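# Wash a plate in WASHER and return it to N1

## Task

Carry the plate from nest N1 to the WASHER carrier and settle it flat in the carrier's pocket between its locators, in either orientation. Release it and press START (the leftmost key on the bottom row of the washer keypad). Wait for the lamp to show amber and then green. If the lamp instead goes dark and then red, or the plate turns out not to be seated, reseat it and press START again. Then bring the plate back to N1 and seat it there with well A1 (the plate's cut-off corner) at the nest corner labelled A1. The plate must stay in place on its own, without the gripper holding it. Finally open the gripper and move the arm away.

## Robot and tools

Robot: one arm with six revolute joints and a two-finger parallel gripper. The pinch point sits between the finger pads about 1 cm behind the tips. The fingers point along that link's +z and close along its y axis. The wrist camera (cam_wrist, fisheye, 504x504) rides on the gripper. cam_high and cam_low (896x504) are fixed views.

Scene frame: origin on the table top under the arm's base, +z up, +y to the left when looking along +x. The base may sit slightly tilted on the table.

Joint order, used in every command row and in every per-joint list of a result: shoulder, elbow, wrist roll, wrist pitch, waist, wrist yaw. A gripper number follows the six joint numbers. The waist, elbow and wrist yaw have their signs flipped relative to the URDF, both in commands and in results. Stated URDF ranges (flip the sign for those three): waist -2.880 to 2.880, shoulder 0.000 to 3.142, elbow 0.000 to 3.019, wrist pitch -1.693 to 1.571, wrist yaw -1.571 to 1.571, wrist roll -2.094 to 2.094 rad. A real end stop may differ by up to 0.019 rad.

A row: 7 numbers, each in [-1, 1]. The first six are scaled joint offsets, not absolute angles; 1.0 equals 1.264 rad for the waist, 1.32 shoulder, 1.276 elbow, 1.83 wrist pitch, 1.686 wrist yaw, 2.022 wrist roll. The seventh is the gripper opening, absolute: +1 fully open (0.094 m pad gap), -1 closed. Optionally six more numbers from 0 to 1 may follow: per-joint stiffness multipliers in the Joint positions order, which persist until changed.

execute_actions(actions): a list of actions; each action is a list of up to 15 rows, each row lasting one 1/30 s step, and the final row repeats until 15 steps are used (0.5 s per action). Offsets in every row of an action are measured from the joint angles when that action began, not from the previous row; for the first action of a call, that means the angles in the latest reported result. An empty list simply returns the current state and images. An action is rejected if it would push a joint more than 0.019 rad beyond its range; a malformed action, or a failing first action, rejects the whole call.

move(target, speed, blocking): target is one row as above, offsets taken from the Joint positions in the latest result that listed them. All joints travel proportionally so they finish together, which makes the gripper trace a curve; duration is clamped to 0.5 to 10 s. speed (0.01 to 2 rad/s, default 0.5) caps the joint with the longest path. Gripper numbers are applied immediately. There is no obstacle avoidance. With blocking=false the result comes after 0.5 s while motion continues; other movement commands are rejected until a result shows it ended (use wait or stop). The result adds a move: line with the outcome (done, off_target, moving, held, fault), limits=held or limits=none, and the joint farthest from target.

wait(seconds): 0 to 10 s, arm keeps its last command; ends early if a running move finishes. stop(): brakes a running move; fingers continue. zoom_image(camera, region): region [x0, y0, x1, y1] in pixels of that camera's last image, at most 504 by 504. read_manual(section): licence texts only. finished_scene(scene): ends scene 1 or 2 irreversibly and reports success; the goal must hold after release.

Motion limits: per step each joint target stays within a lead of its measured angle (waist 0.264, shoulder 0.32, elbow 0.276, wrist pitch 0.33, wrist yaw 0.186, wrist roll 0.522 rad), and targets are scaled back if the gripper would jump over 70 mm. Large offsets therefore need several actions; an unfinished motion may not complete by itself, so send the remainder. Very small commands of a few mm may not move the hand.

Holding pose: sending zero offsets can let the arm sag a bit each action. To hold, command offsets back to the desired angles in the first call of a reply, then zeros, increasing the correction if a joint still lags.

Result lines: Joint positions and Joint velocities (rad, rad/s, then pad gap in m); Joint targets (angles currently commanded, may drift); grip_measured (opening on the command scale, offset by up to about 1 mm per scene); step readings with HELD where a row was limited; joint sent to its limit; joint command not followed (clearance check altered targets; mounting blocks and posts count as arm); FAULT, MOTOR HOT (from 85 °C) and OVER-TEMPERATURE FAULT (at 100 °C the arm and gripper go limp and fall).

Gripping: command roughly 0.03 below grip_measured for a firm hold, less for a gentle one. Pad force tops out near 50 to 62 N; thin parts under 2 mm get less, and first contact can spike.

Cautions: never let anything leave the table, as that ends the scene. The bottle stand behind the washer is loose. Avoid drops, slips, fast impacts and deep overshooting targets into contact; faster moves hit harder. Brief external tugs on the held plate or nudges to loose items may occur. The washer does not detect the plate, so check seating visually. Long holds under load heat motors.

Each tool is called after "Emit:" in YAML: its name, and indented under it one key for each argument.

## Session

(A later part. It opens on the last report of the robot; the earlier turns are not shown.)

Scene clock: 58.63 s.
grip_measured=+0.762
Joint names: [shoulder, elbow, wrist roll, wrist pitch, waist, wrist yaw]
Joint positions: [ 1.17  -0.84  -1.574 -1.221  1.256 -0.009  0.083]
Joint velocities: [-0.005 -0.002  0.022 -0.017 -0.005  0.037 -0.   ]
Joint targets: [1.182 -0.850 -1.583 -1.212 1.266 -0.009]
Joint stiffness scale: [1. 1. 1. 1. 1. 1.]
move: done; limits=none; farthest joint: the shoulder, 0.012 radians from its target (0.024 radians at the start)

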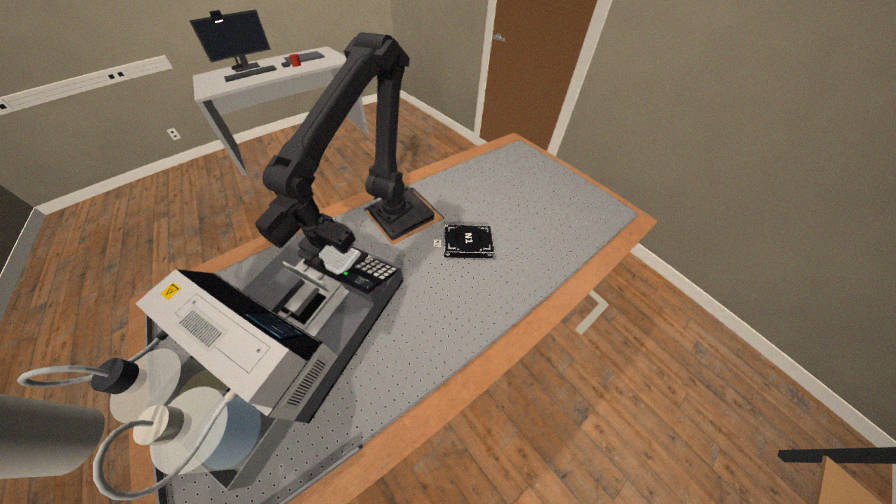

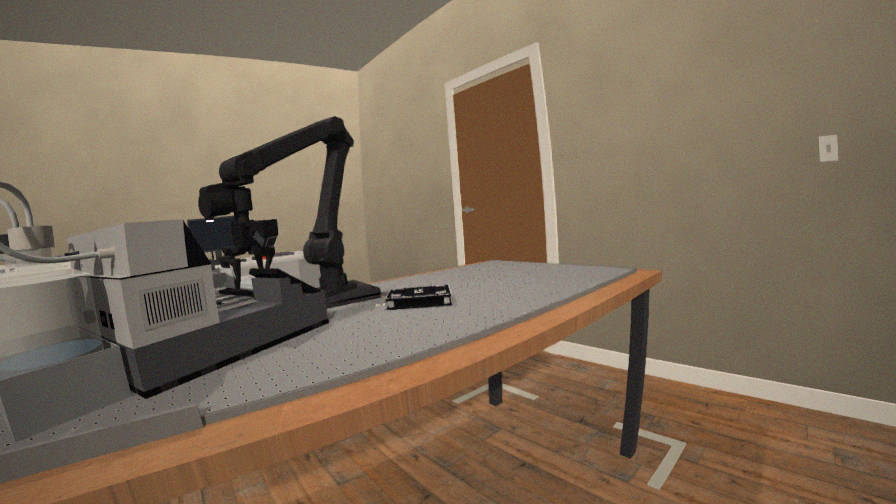

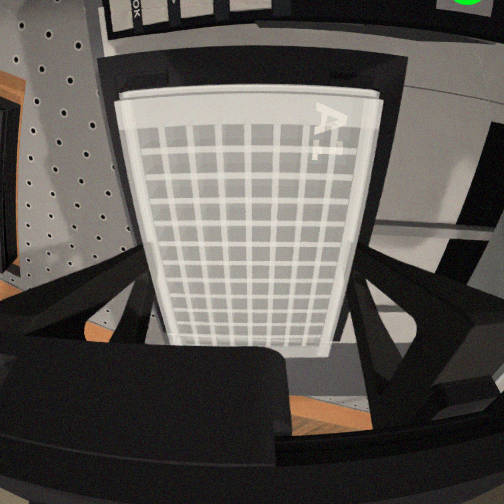

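Emit:
move:
  target: [0.026,-0.008,0,0.003,0.008,0,0.72]
  speed: 0.04

Emit:
move:
  target: [0,-0.008,0,0,0,0,1]

Emit:
zoom_image:
  camera: "cam_wrist"
  region: [70,30,430,380]

Scene clock: 63.77 s.
grip_measured=+0.762
Joint names: [shoulder, elbow, wrist roll, wrist pitch, waist, wrist yaw]
Joint positions: [ 1.183 -0.837 -1.574 -1.221  1.256 -0.009  0.083]
Joint velocities: [ 0.005  0.007 -0.081  0.007  0.005 -0.007  0.002]
Joint targets: [1.204 -0.850 -1.574 -1.216 1.266 -0.009]
Joint stiffness scale: [1. 1. 1. 1. 1. 1.]
move: off_target; limits=none; farthest joint: the shoulder, 0.022 radians from its target (0.035 radians at the start)

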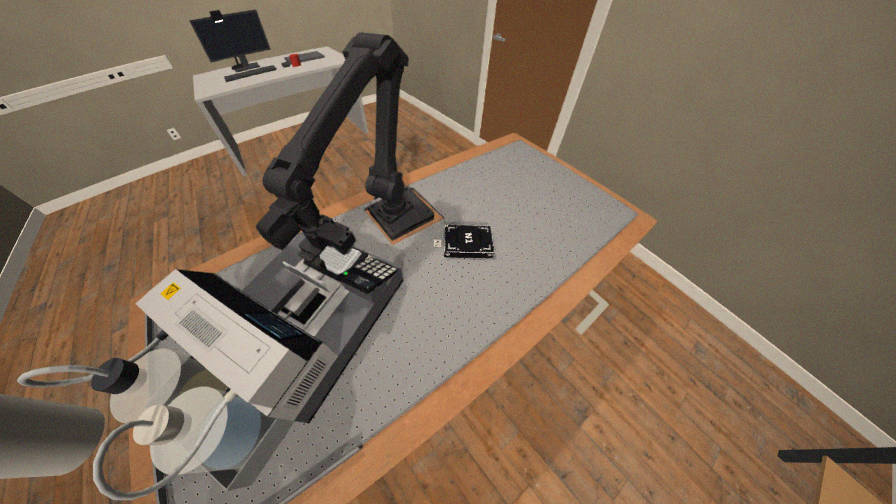

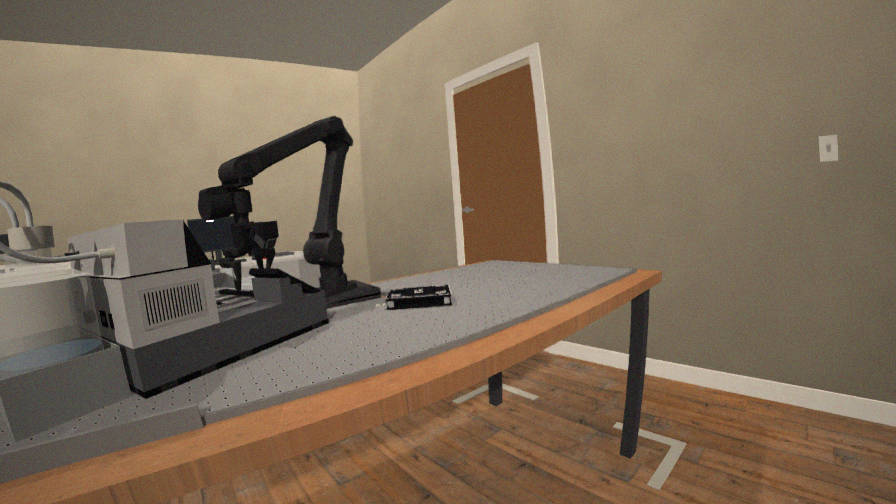

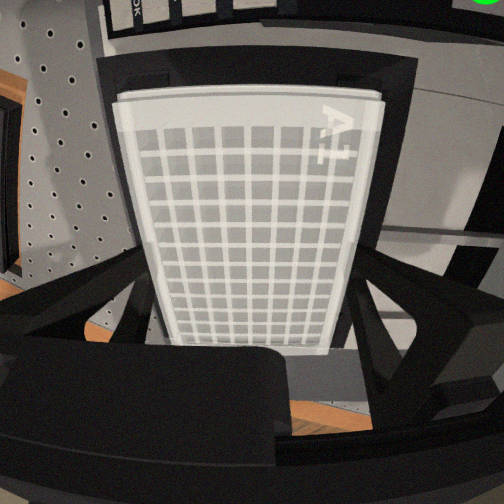

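Scene clock: 64.47 s.
grip_measured=+1.000
Joint names: [shoulder, elbow, wrist roll, wrist pitch, waist, wrist yaw]
Joint positions: [ 1.181 -0.837 -1.574 -1.223  1.256 -0.009  0.094]
Joint velocities: [ 0.005 -0.017 -0.066 -0.012  0.015  0.037  0.   ]
Joint targets: [1.182 -0.847 -1.574 -1.222 1.256 -0.009]
Joint stiffness scale: [1. 1. 1. 1. 1. 1.]
move: done; limits=none; farthest joint: the elbow, 0.010 radians from its target (0.010 radians at the start)

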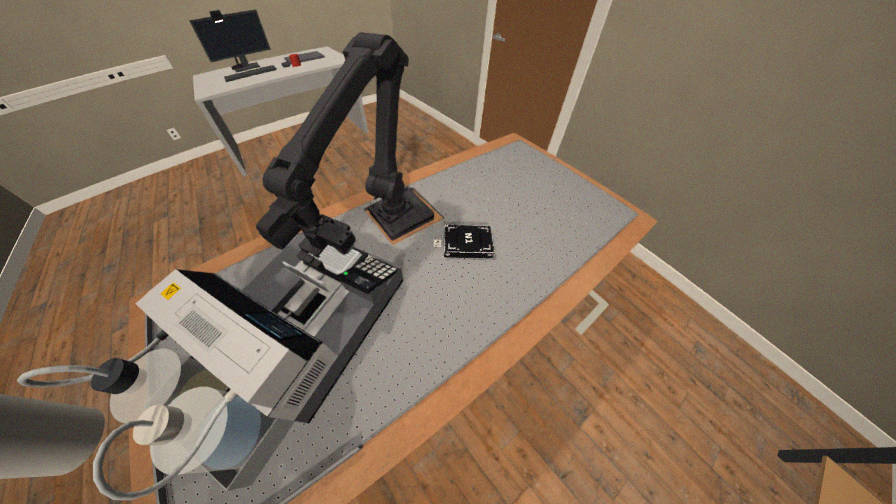

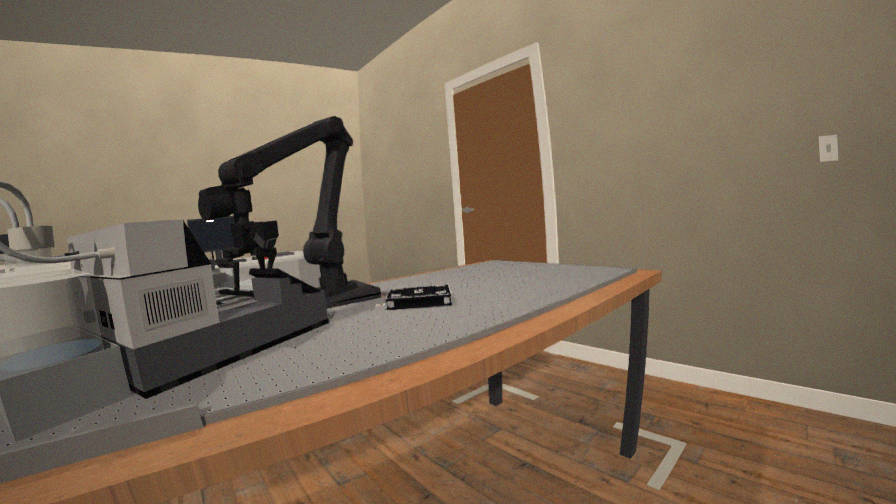

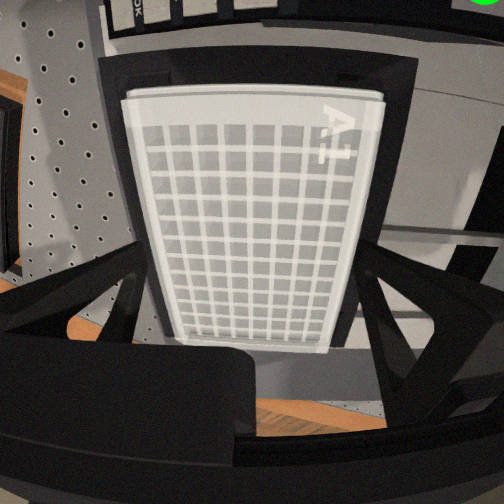

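Region (70, 30, 430, 380) of cam_wrist's 504x504 image, scaled by 1.400, with more detail than that image has; it fills the top 490 rows of this view, and the rest is white.

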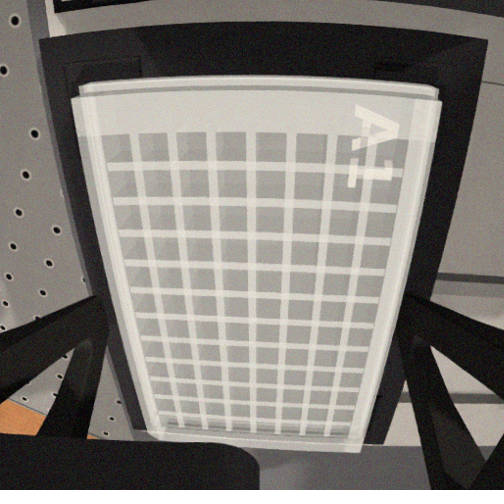

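Emit:
move:
  target: [-0.07,-0.115,0,-0.085,0,0,1]
  speed: 0.25

Emit:
zoom_image:
  camera: "cam_wrist"
  region: [100,30,400,330]

Scene clock: 69.10 s.
grip_measured=+1.000
Joint names: [shoulder, elbow, wrist roll, wrist pitch, waist, wrist yaw]
Joint positions: [ 1.097 -0.941 -1.574 -1.369  1.256 -0.009  0.094]
Joint velocities: [-0.015 -0.002  0.066  0.002  0.005  0.095  0.   ]
Joint targets: [1.089 -0.984 -1.574 -1.378 1.256 -0.009]
Joint stiffness scale: [1. 1. 1. 1. 1. 1.]
move: off_target; limits=none; farthest joint: the elbow, 0.043 radians from its target (0.147 radians at the start)

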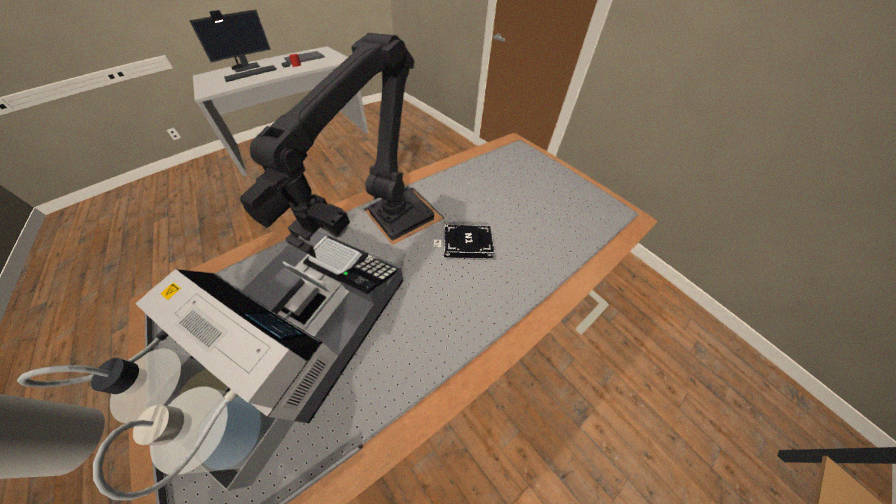

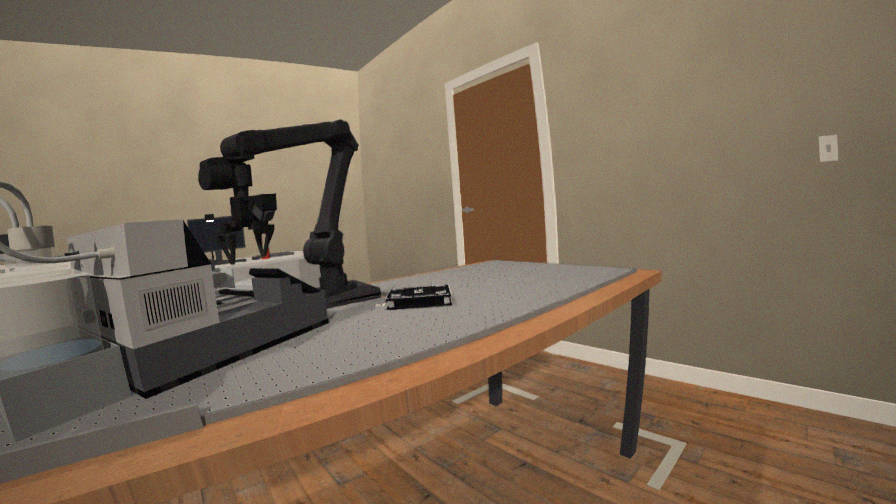

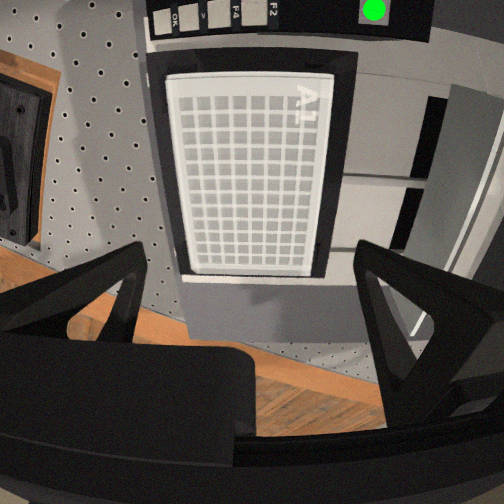

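Region (100, 30, 400, 330) of cam_wrist's 504x504 image, scaled by 1.680, with more detail than that image has.

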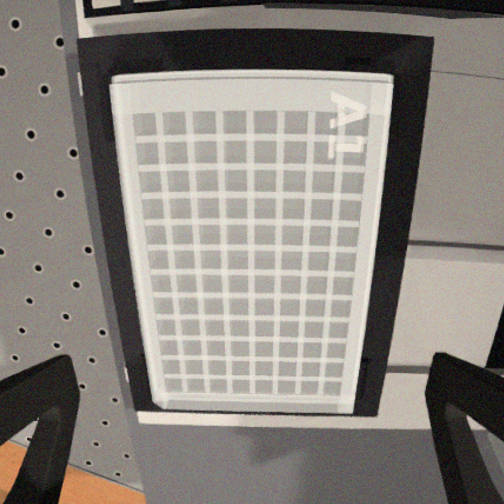

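Emit:
move:
  target: [0,-0.01,0.33,0.06,-0.545,-0.085,-1]
  speed: 0.6

Emit:
move:
  target: [0.012,0.095,0,0.072,0,0,-1]
  speed: 0.25

Scene clock: 76.07 s.
grip_measured=-0.981
Joint names: [shoulder, elbow, wrist roll, wrist pitch, waist, wrist yaw]
Joint positions: [ 1.097 -0.941 -0.917 -1.271  0.57  -0.15   0.001]
Joint velocities: [-0.005 -0.002 -0.007 -0.007 -0.005 -0.037  0.   ]
Joint targets: [1.097 -0.954 -0.907 -1.259 0.567 -0.153]
Joint stiffness scale: [1. 1. 1. 1. 1. 1.]
move: done; limits=none; farthest joint: the elbow, 0.013 radians from its target (0.013 radians at the start)

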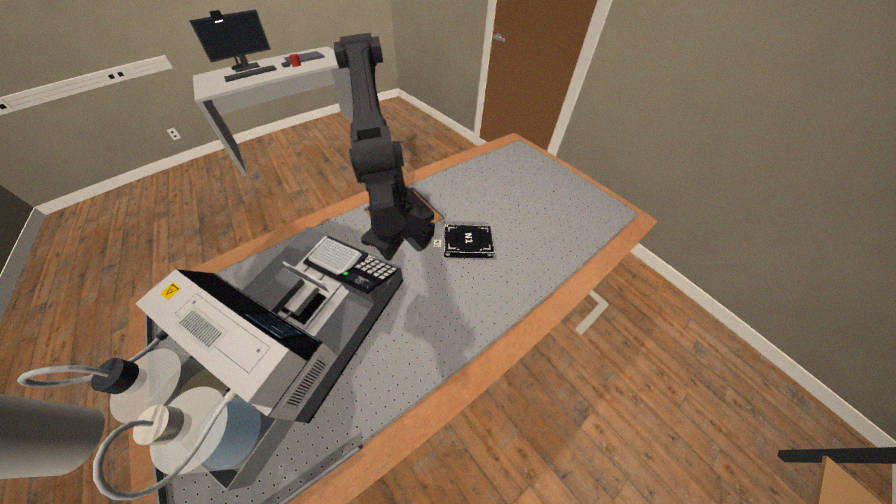

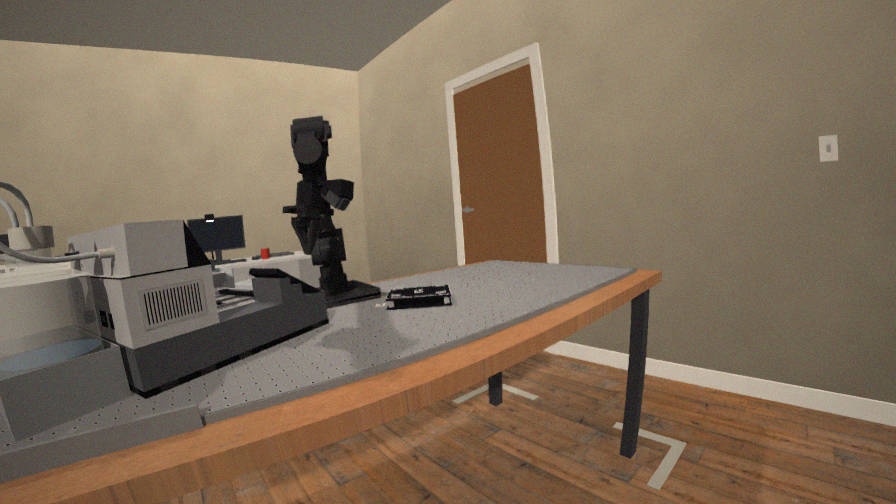

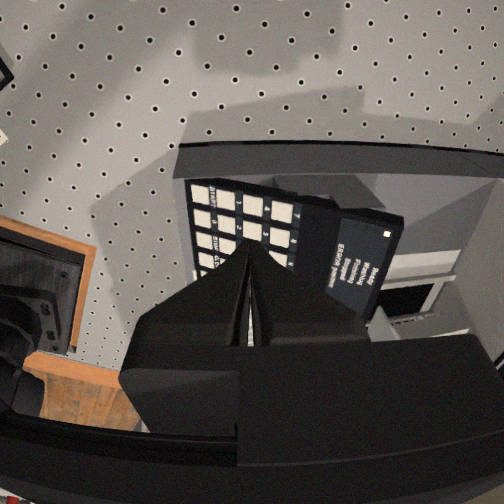

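Scene clock: 77.07 s.
grip_measured=-0.981
Joint names: [shoulder, elbow, wrist roll, wrist pitch, waist, wrist yaw]
Joint positions: [ 1.101 -0.813 -0.917 -1.15   0.57  -0.15   0.001]
Joint velocities: [ 0.024 -0.007 -0.095 -0.002  0.015 -0.051 -0.001]
Joint targets: [1.113 -0.820 -0.917 -1.139 0.570 -0.150]
Joint stiffness scale: [1. 1. 1. 1. 1. 1.]
move: done; limits=none; farthest joint: the shoulder, 0.012 radians from its target (0.016 radians at the start)

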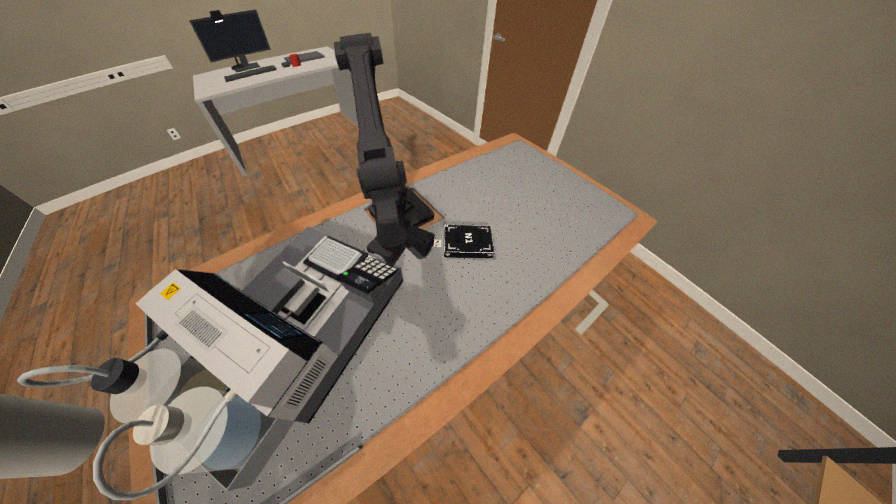

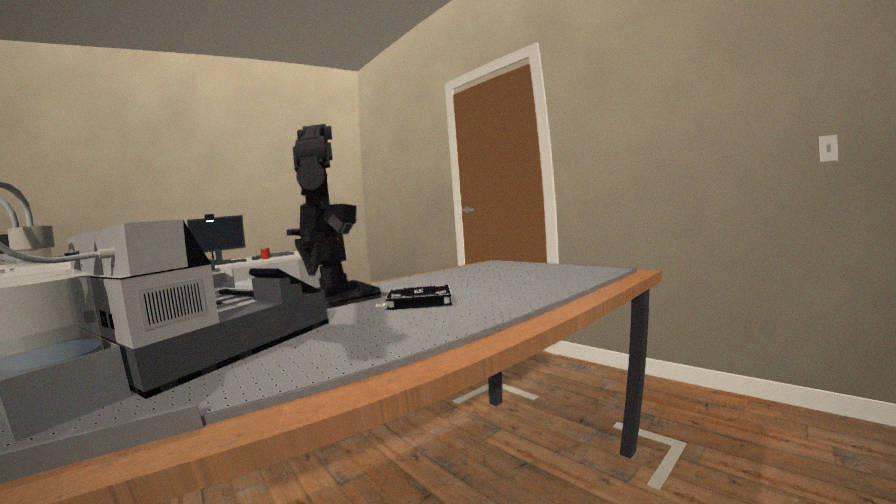

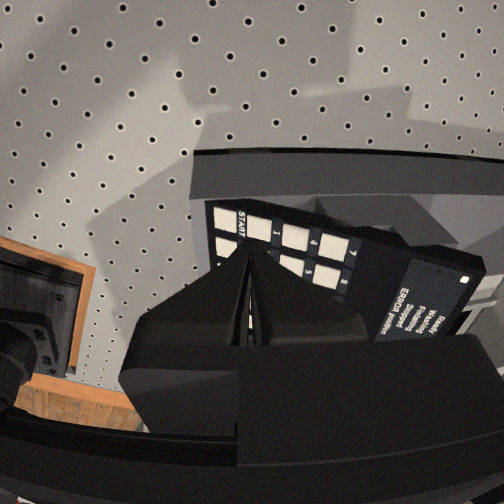

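Emit:
move:
  target: [0.024,0.014,0,0,-0.013,0,-1]
  speed: 0.08

Scene clock: 80.70 s.
grip_measured=-0.981
Joint names: [shoulder, elbow, wrist roll, wrist pitch, waist, wrist yaw]
Joint positions: [ 1.12  -0.791 -0.917 -1.15   0.567 -0.15   0.001]
Joint velocities: [ 0.015  0.002 -0.022 -0.002  0.005  0.022  0.   ]
Joint targets: [1.132 -0.795 -0.917 -1.150 0.553 -0.150]
Joint stiffness scale: [1. 1. 1. 1. 1. 1.]
move: done; limits=none; farthest joint: the waist, 0.013 radians from its target (0.016 radians at the start)

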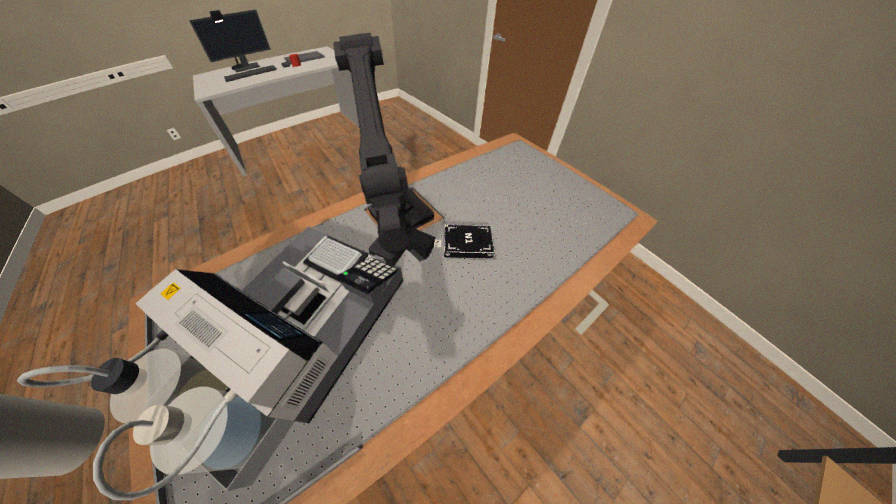

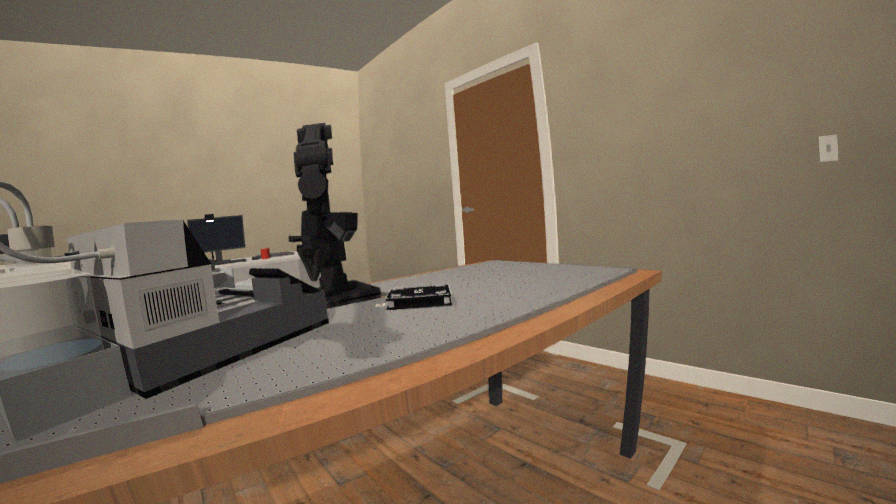

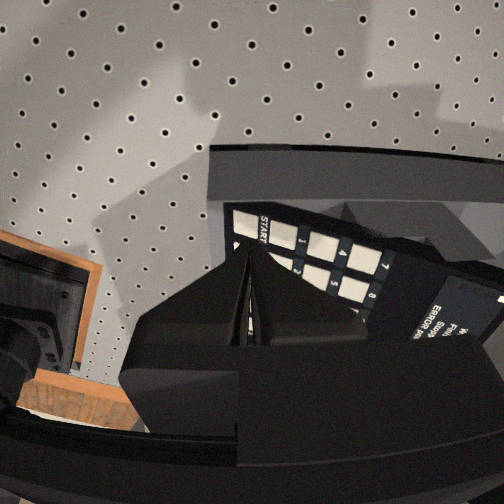

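Emit:
move:
  target: [0.042,-0.008,0,0.012,0,0,-1]
  speed: 0.08

Scene clock: 83.03 s.
grip_measured=-0.981
Joint names: [shoulder, elbow, wrist roll, wrist pitch, waist, wrist yaw]
Joint positions: [ 1.163 -0.791 -0.917 -1.139  0.567 -0.15   0.001]
Joint velocities: [ 0.005  0.027 -0.022 -0.002 -0.005  0.066  0.001]
Joint targets: [1.176 -0.801 -0.917 -1.128 0.567 -0.150]
Joint stiffness scale: [1. 1. 1. 1. 1. 1.]
move: done; limits=none; farthest joint: the shoulder, 0.012 radians from its target (0.055 radians at the start)

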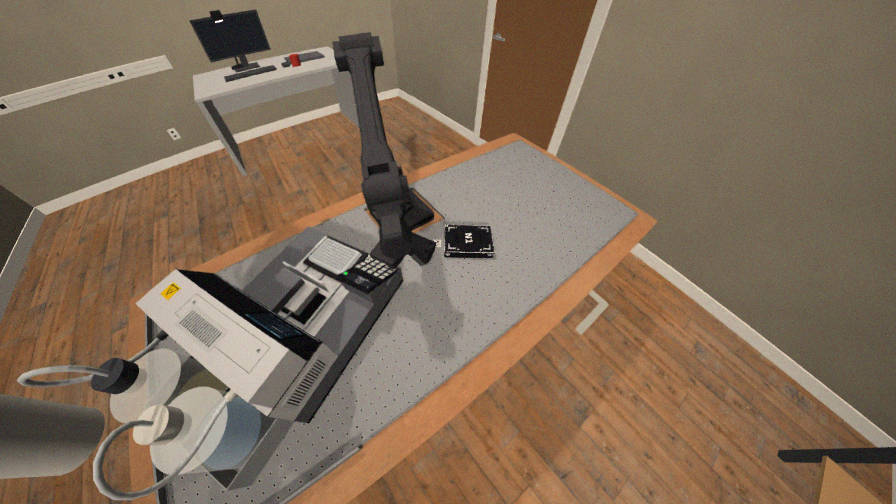

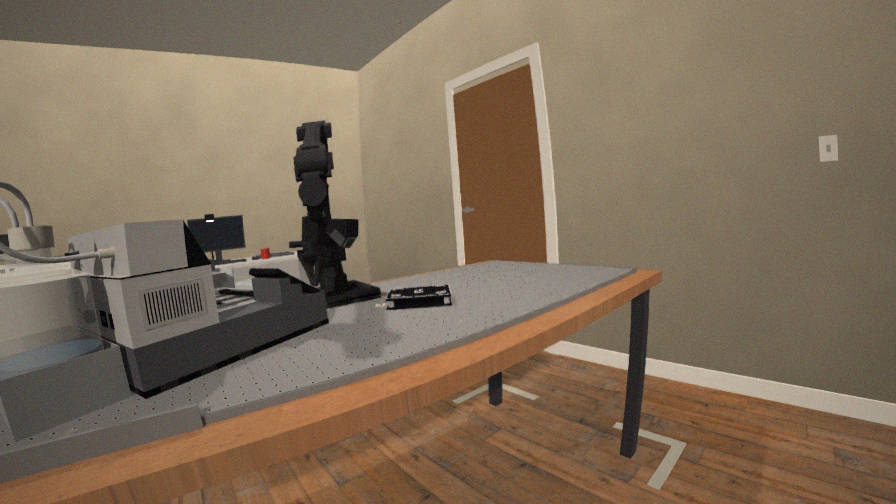

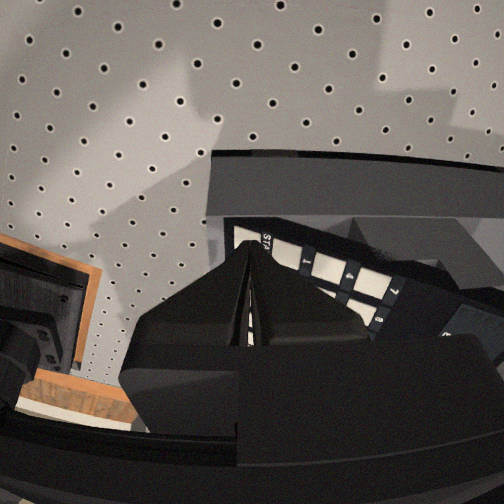

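Emit:
move:
  target: [0.04,-0.005,0,0.006,0.01,0,-1]
  speed: 0.06

Scene clock: 86.43 s.
grip_measured=-0.981
Joint names: [shoulder, elbow, wrist roll, wrist pitch, waist, wrist yaw]
Joint positions: [ 1.186 -0.791 -0.917 -1.139  0.567 -0.15   0.001]
Joint velocities: [-0.034 -0.002 -0.081  0.002  0.005 -0.022  0.   ]
Joint targets: [1.216 -0.797 -0.917 -1.128 0.579 -0.150]
Joint stiffness scale: [1. 1. 1. 1. 1. 1.]
move: off_target; limits=none; farthest joint: the shoulder, 0.030 radians from its target (0.053 radians at the start)

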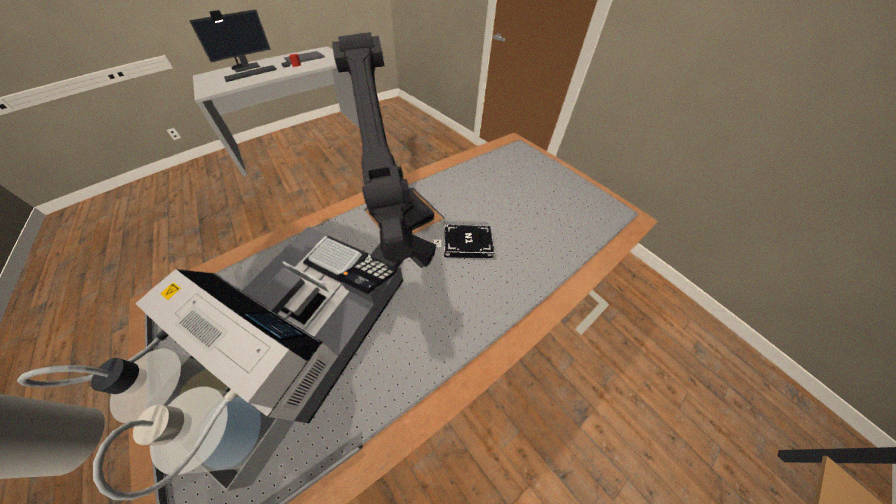

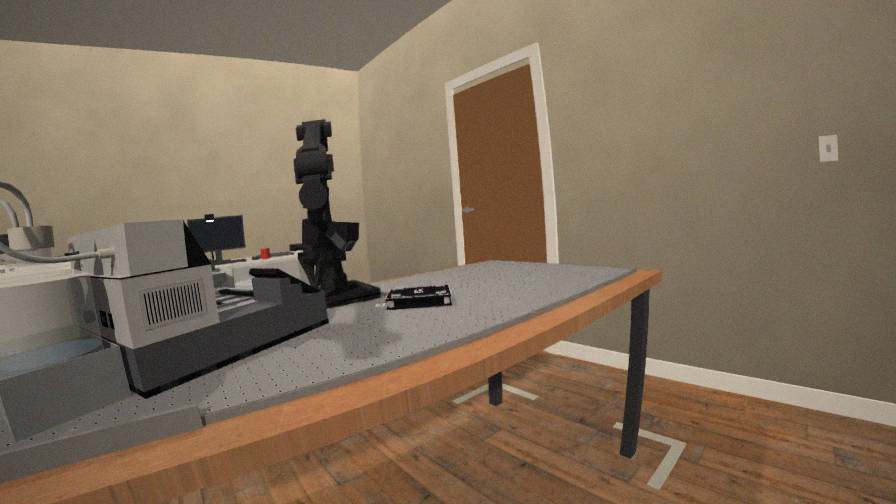

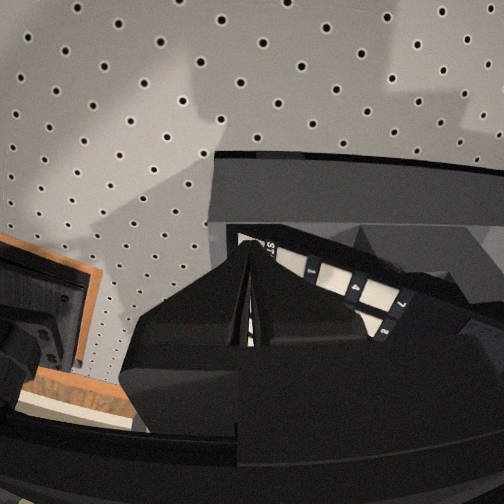

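Amber.

Emit:
move:
  target: [-0.074,-0.151,0,-0.131,0,0,-1]
  speed: 0.3

Emit:
move:
  target: [0,-0.01,-0.33,0,0.549,0.085,1]
  speed: 0.6

Emit:
wait:
  seconds: 8

Emit:
wait:
  seconds: 9

Scene clock: 91.13 s.
grip_measured=-0.981
Joint names: [shoulder, elbow, wrist roll, wrist pitch, waist, wrist yaw]
Joint positions: [ 1.098 -0.937 -0.917 -1.37   0.567 -0.15   0.001]
Joint velocities: [-0.024 -0.002  0.066  0.002 -0.005 -0.007  0.001]
Joint targets: [1.088 -0.983 -0.917 -1.379 0.567 -0.150]
Joint stiffness scale: [1. 1. 1. 1. 1. 1.]
move: off_target; limits=none; farthest joint: the elbow, 0.046 radians from its target (0.193 radians at the start)

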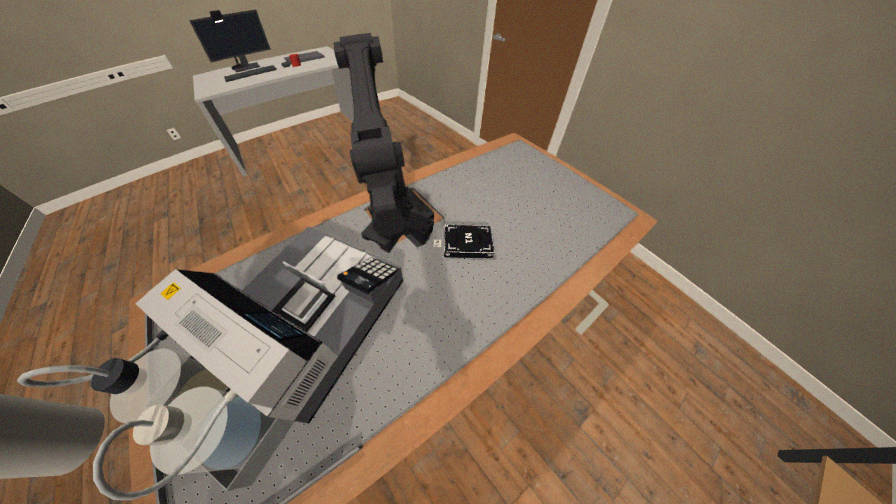

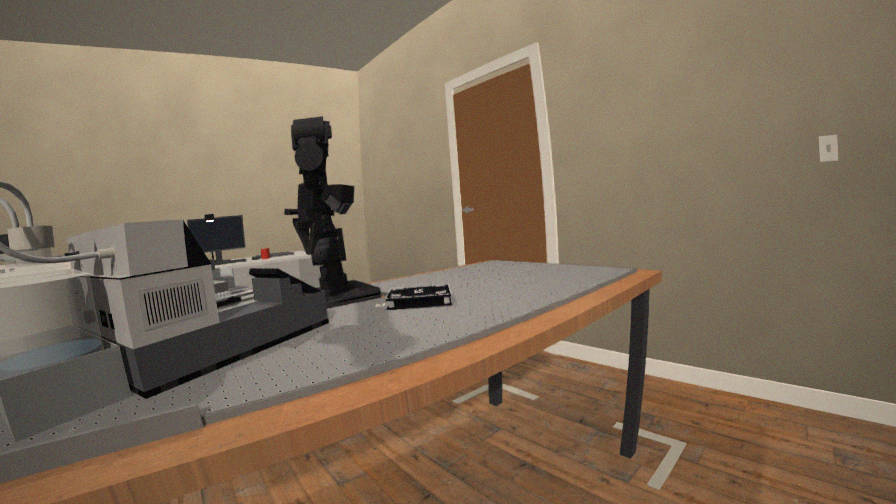

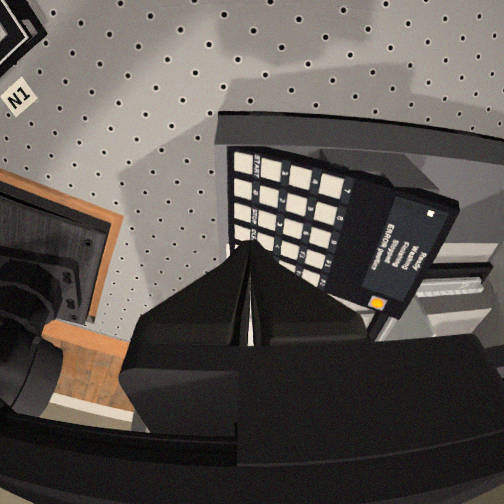

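Scene clock: 93.13 s.
grip_measured=+1.000
Joint names: [shoulder, elbow, wrist roll, wrist pitch, waist, wrist yaw]
Joint positions: [ 1.098 -0.936 -1.574 -1.37   1.257 -0.009  0.094]
Joint velocities: [ 0.005  0.002  0.066 -0.007  0.005 -0.007  0.   ]
Joint targets: [1.098 -0.950 -1.584 -1.370 1.261 -0.006]
Joint stiffness scale: [1. 1. 1. 1. 1. 1.]
move: done; limits=none; farthest joint: the elbow, 0.014 radians from its target (0.012 radians at the start)

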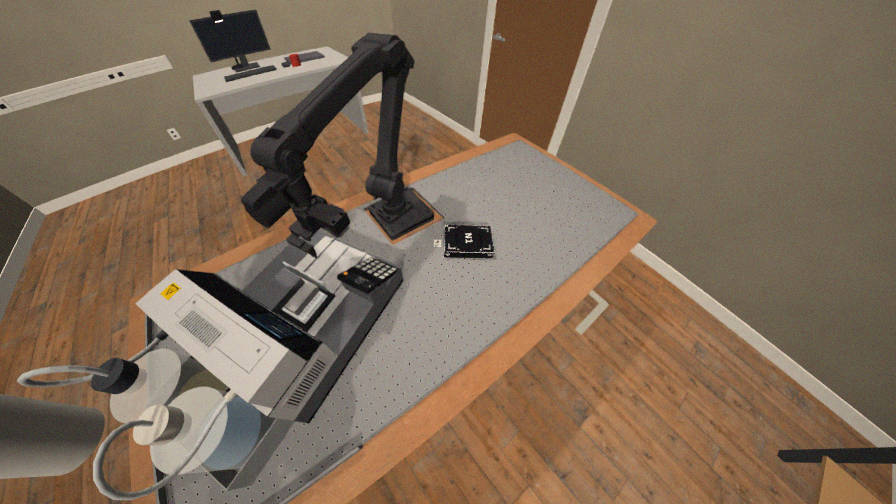

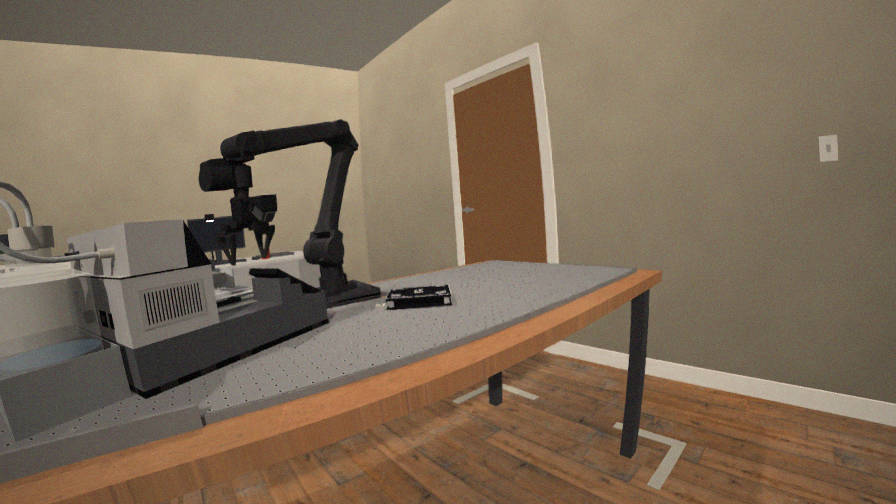

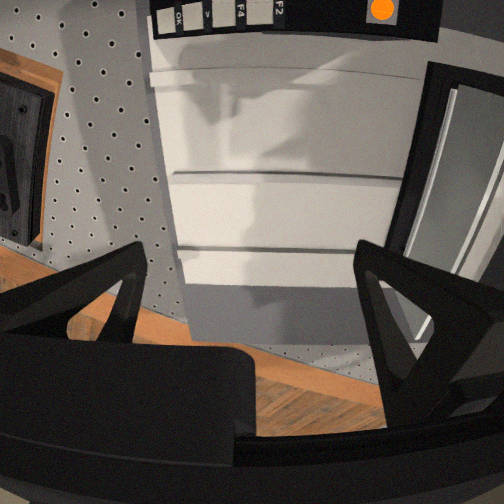

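Scene clock: 101.13 s.
grip_measured=+1.000
Joint names: [shoulder, elbow, wrist roll, wrist pitch, waist, wrist yaw]
Joint positions: [ 1.098 -0.936 -1.575 -1.37   1.257 -0.009  0.094]
Joint velocities: [-0.005  0.002 -0.066  0.012  0.005  0.007  0.   ]
Joint targets: [1.098 -0.950 -1.584 -1.370 1.261 -0.006]
Joint stiffness scale: [1. 1. 1. 1. 1. 1.]
wait: 8.00 s; at rest by 0.17 s

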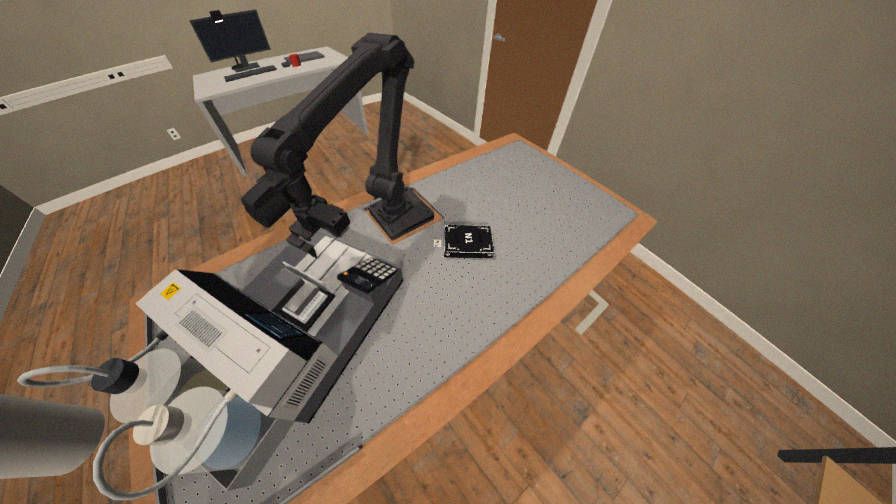

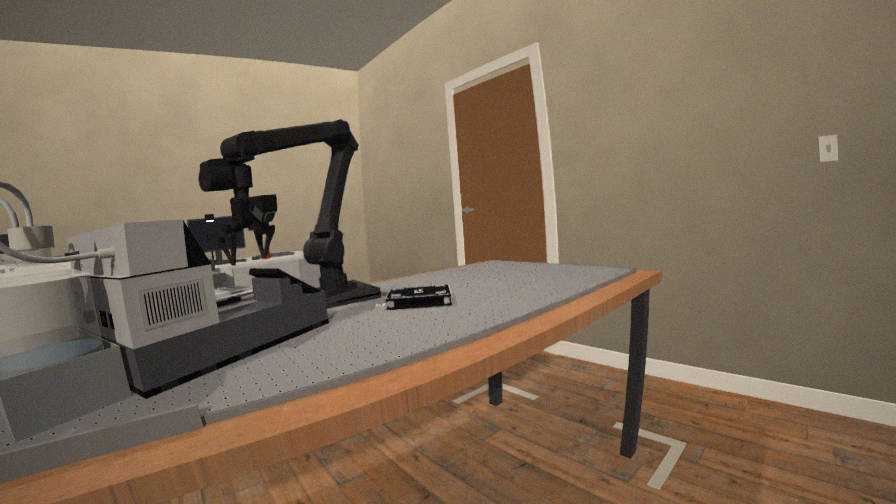

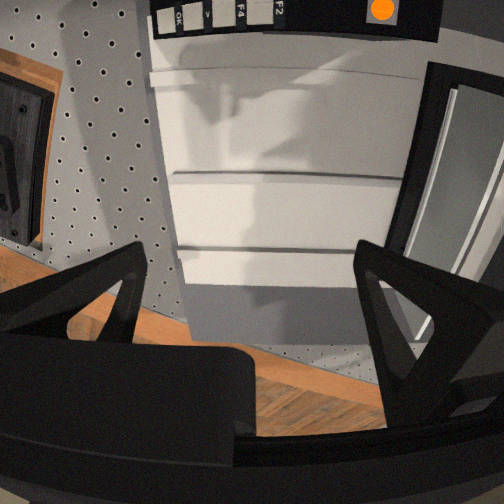

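Scene clock: 110.13 s.
grip_measured=+1.000
Joint names: [shoulder, elbow, wrist roll, wrist pitch, waist, wrist yaw]
Joint positions: [ 1.098 -0.936 -1.575 -1.37   1.257 -0.009  0.094]
Joint velocities: [-0.024  0.007 -0.022  0.002  0.005 -0.022  0.   ]
Joint targets: [1.098 -0.950 -1.584 -1.370 1.261 -0.006]
Joint stiffness scale: [1. 1. 1. 1. 1. 1.]
wait: 9.00 s; at rest by 0.17 s

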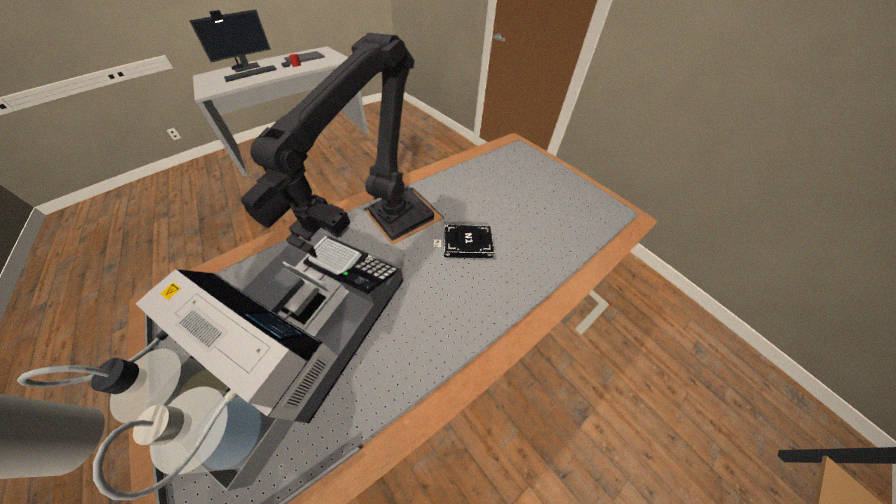

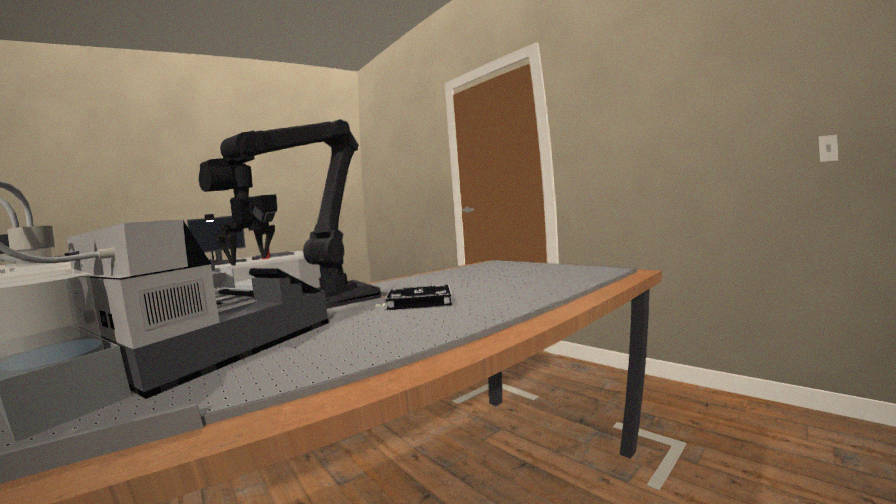

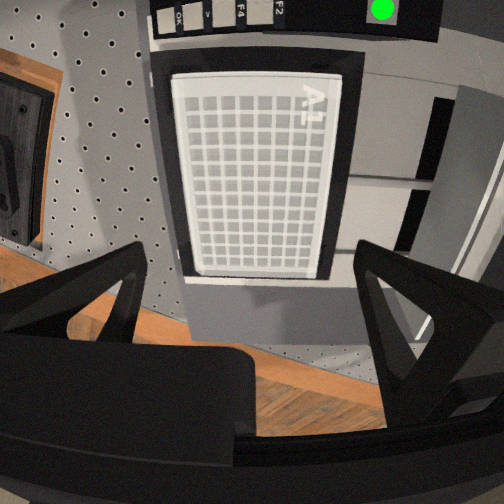

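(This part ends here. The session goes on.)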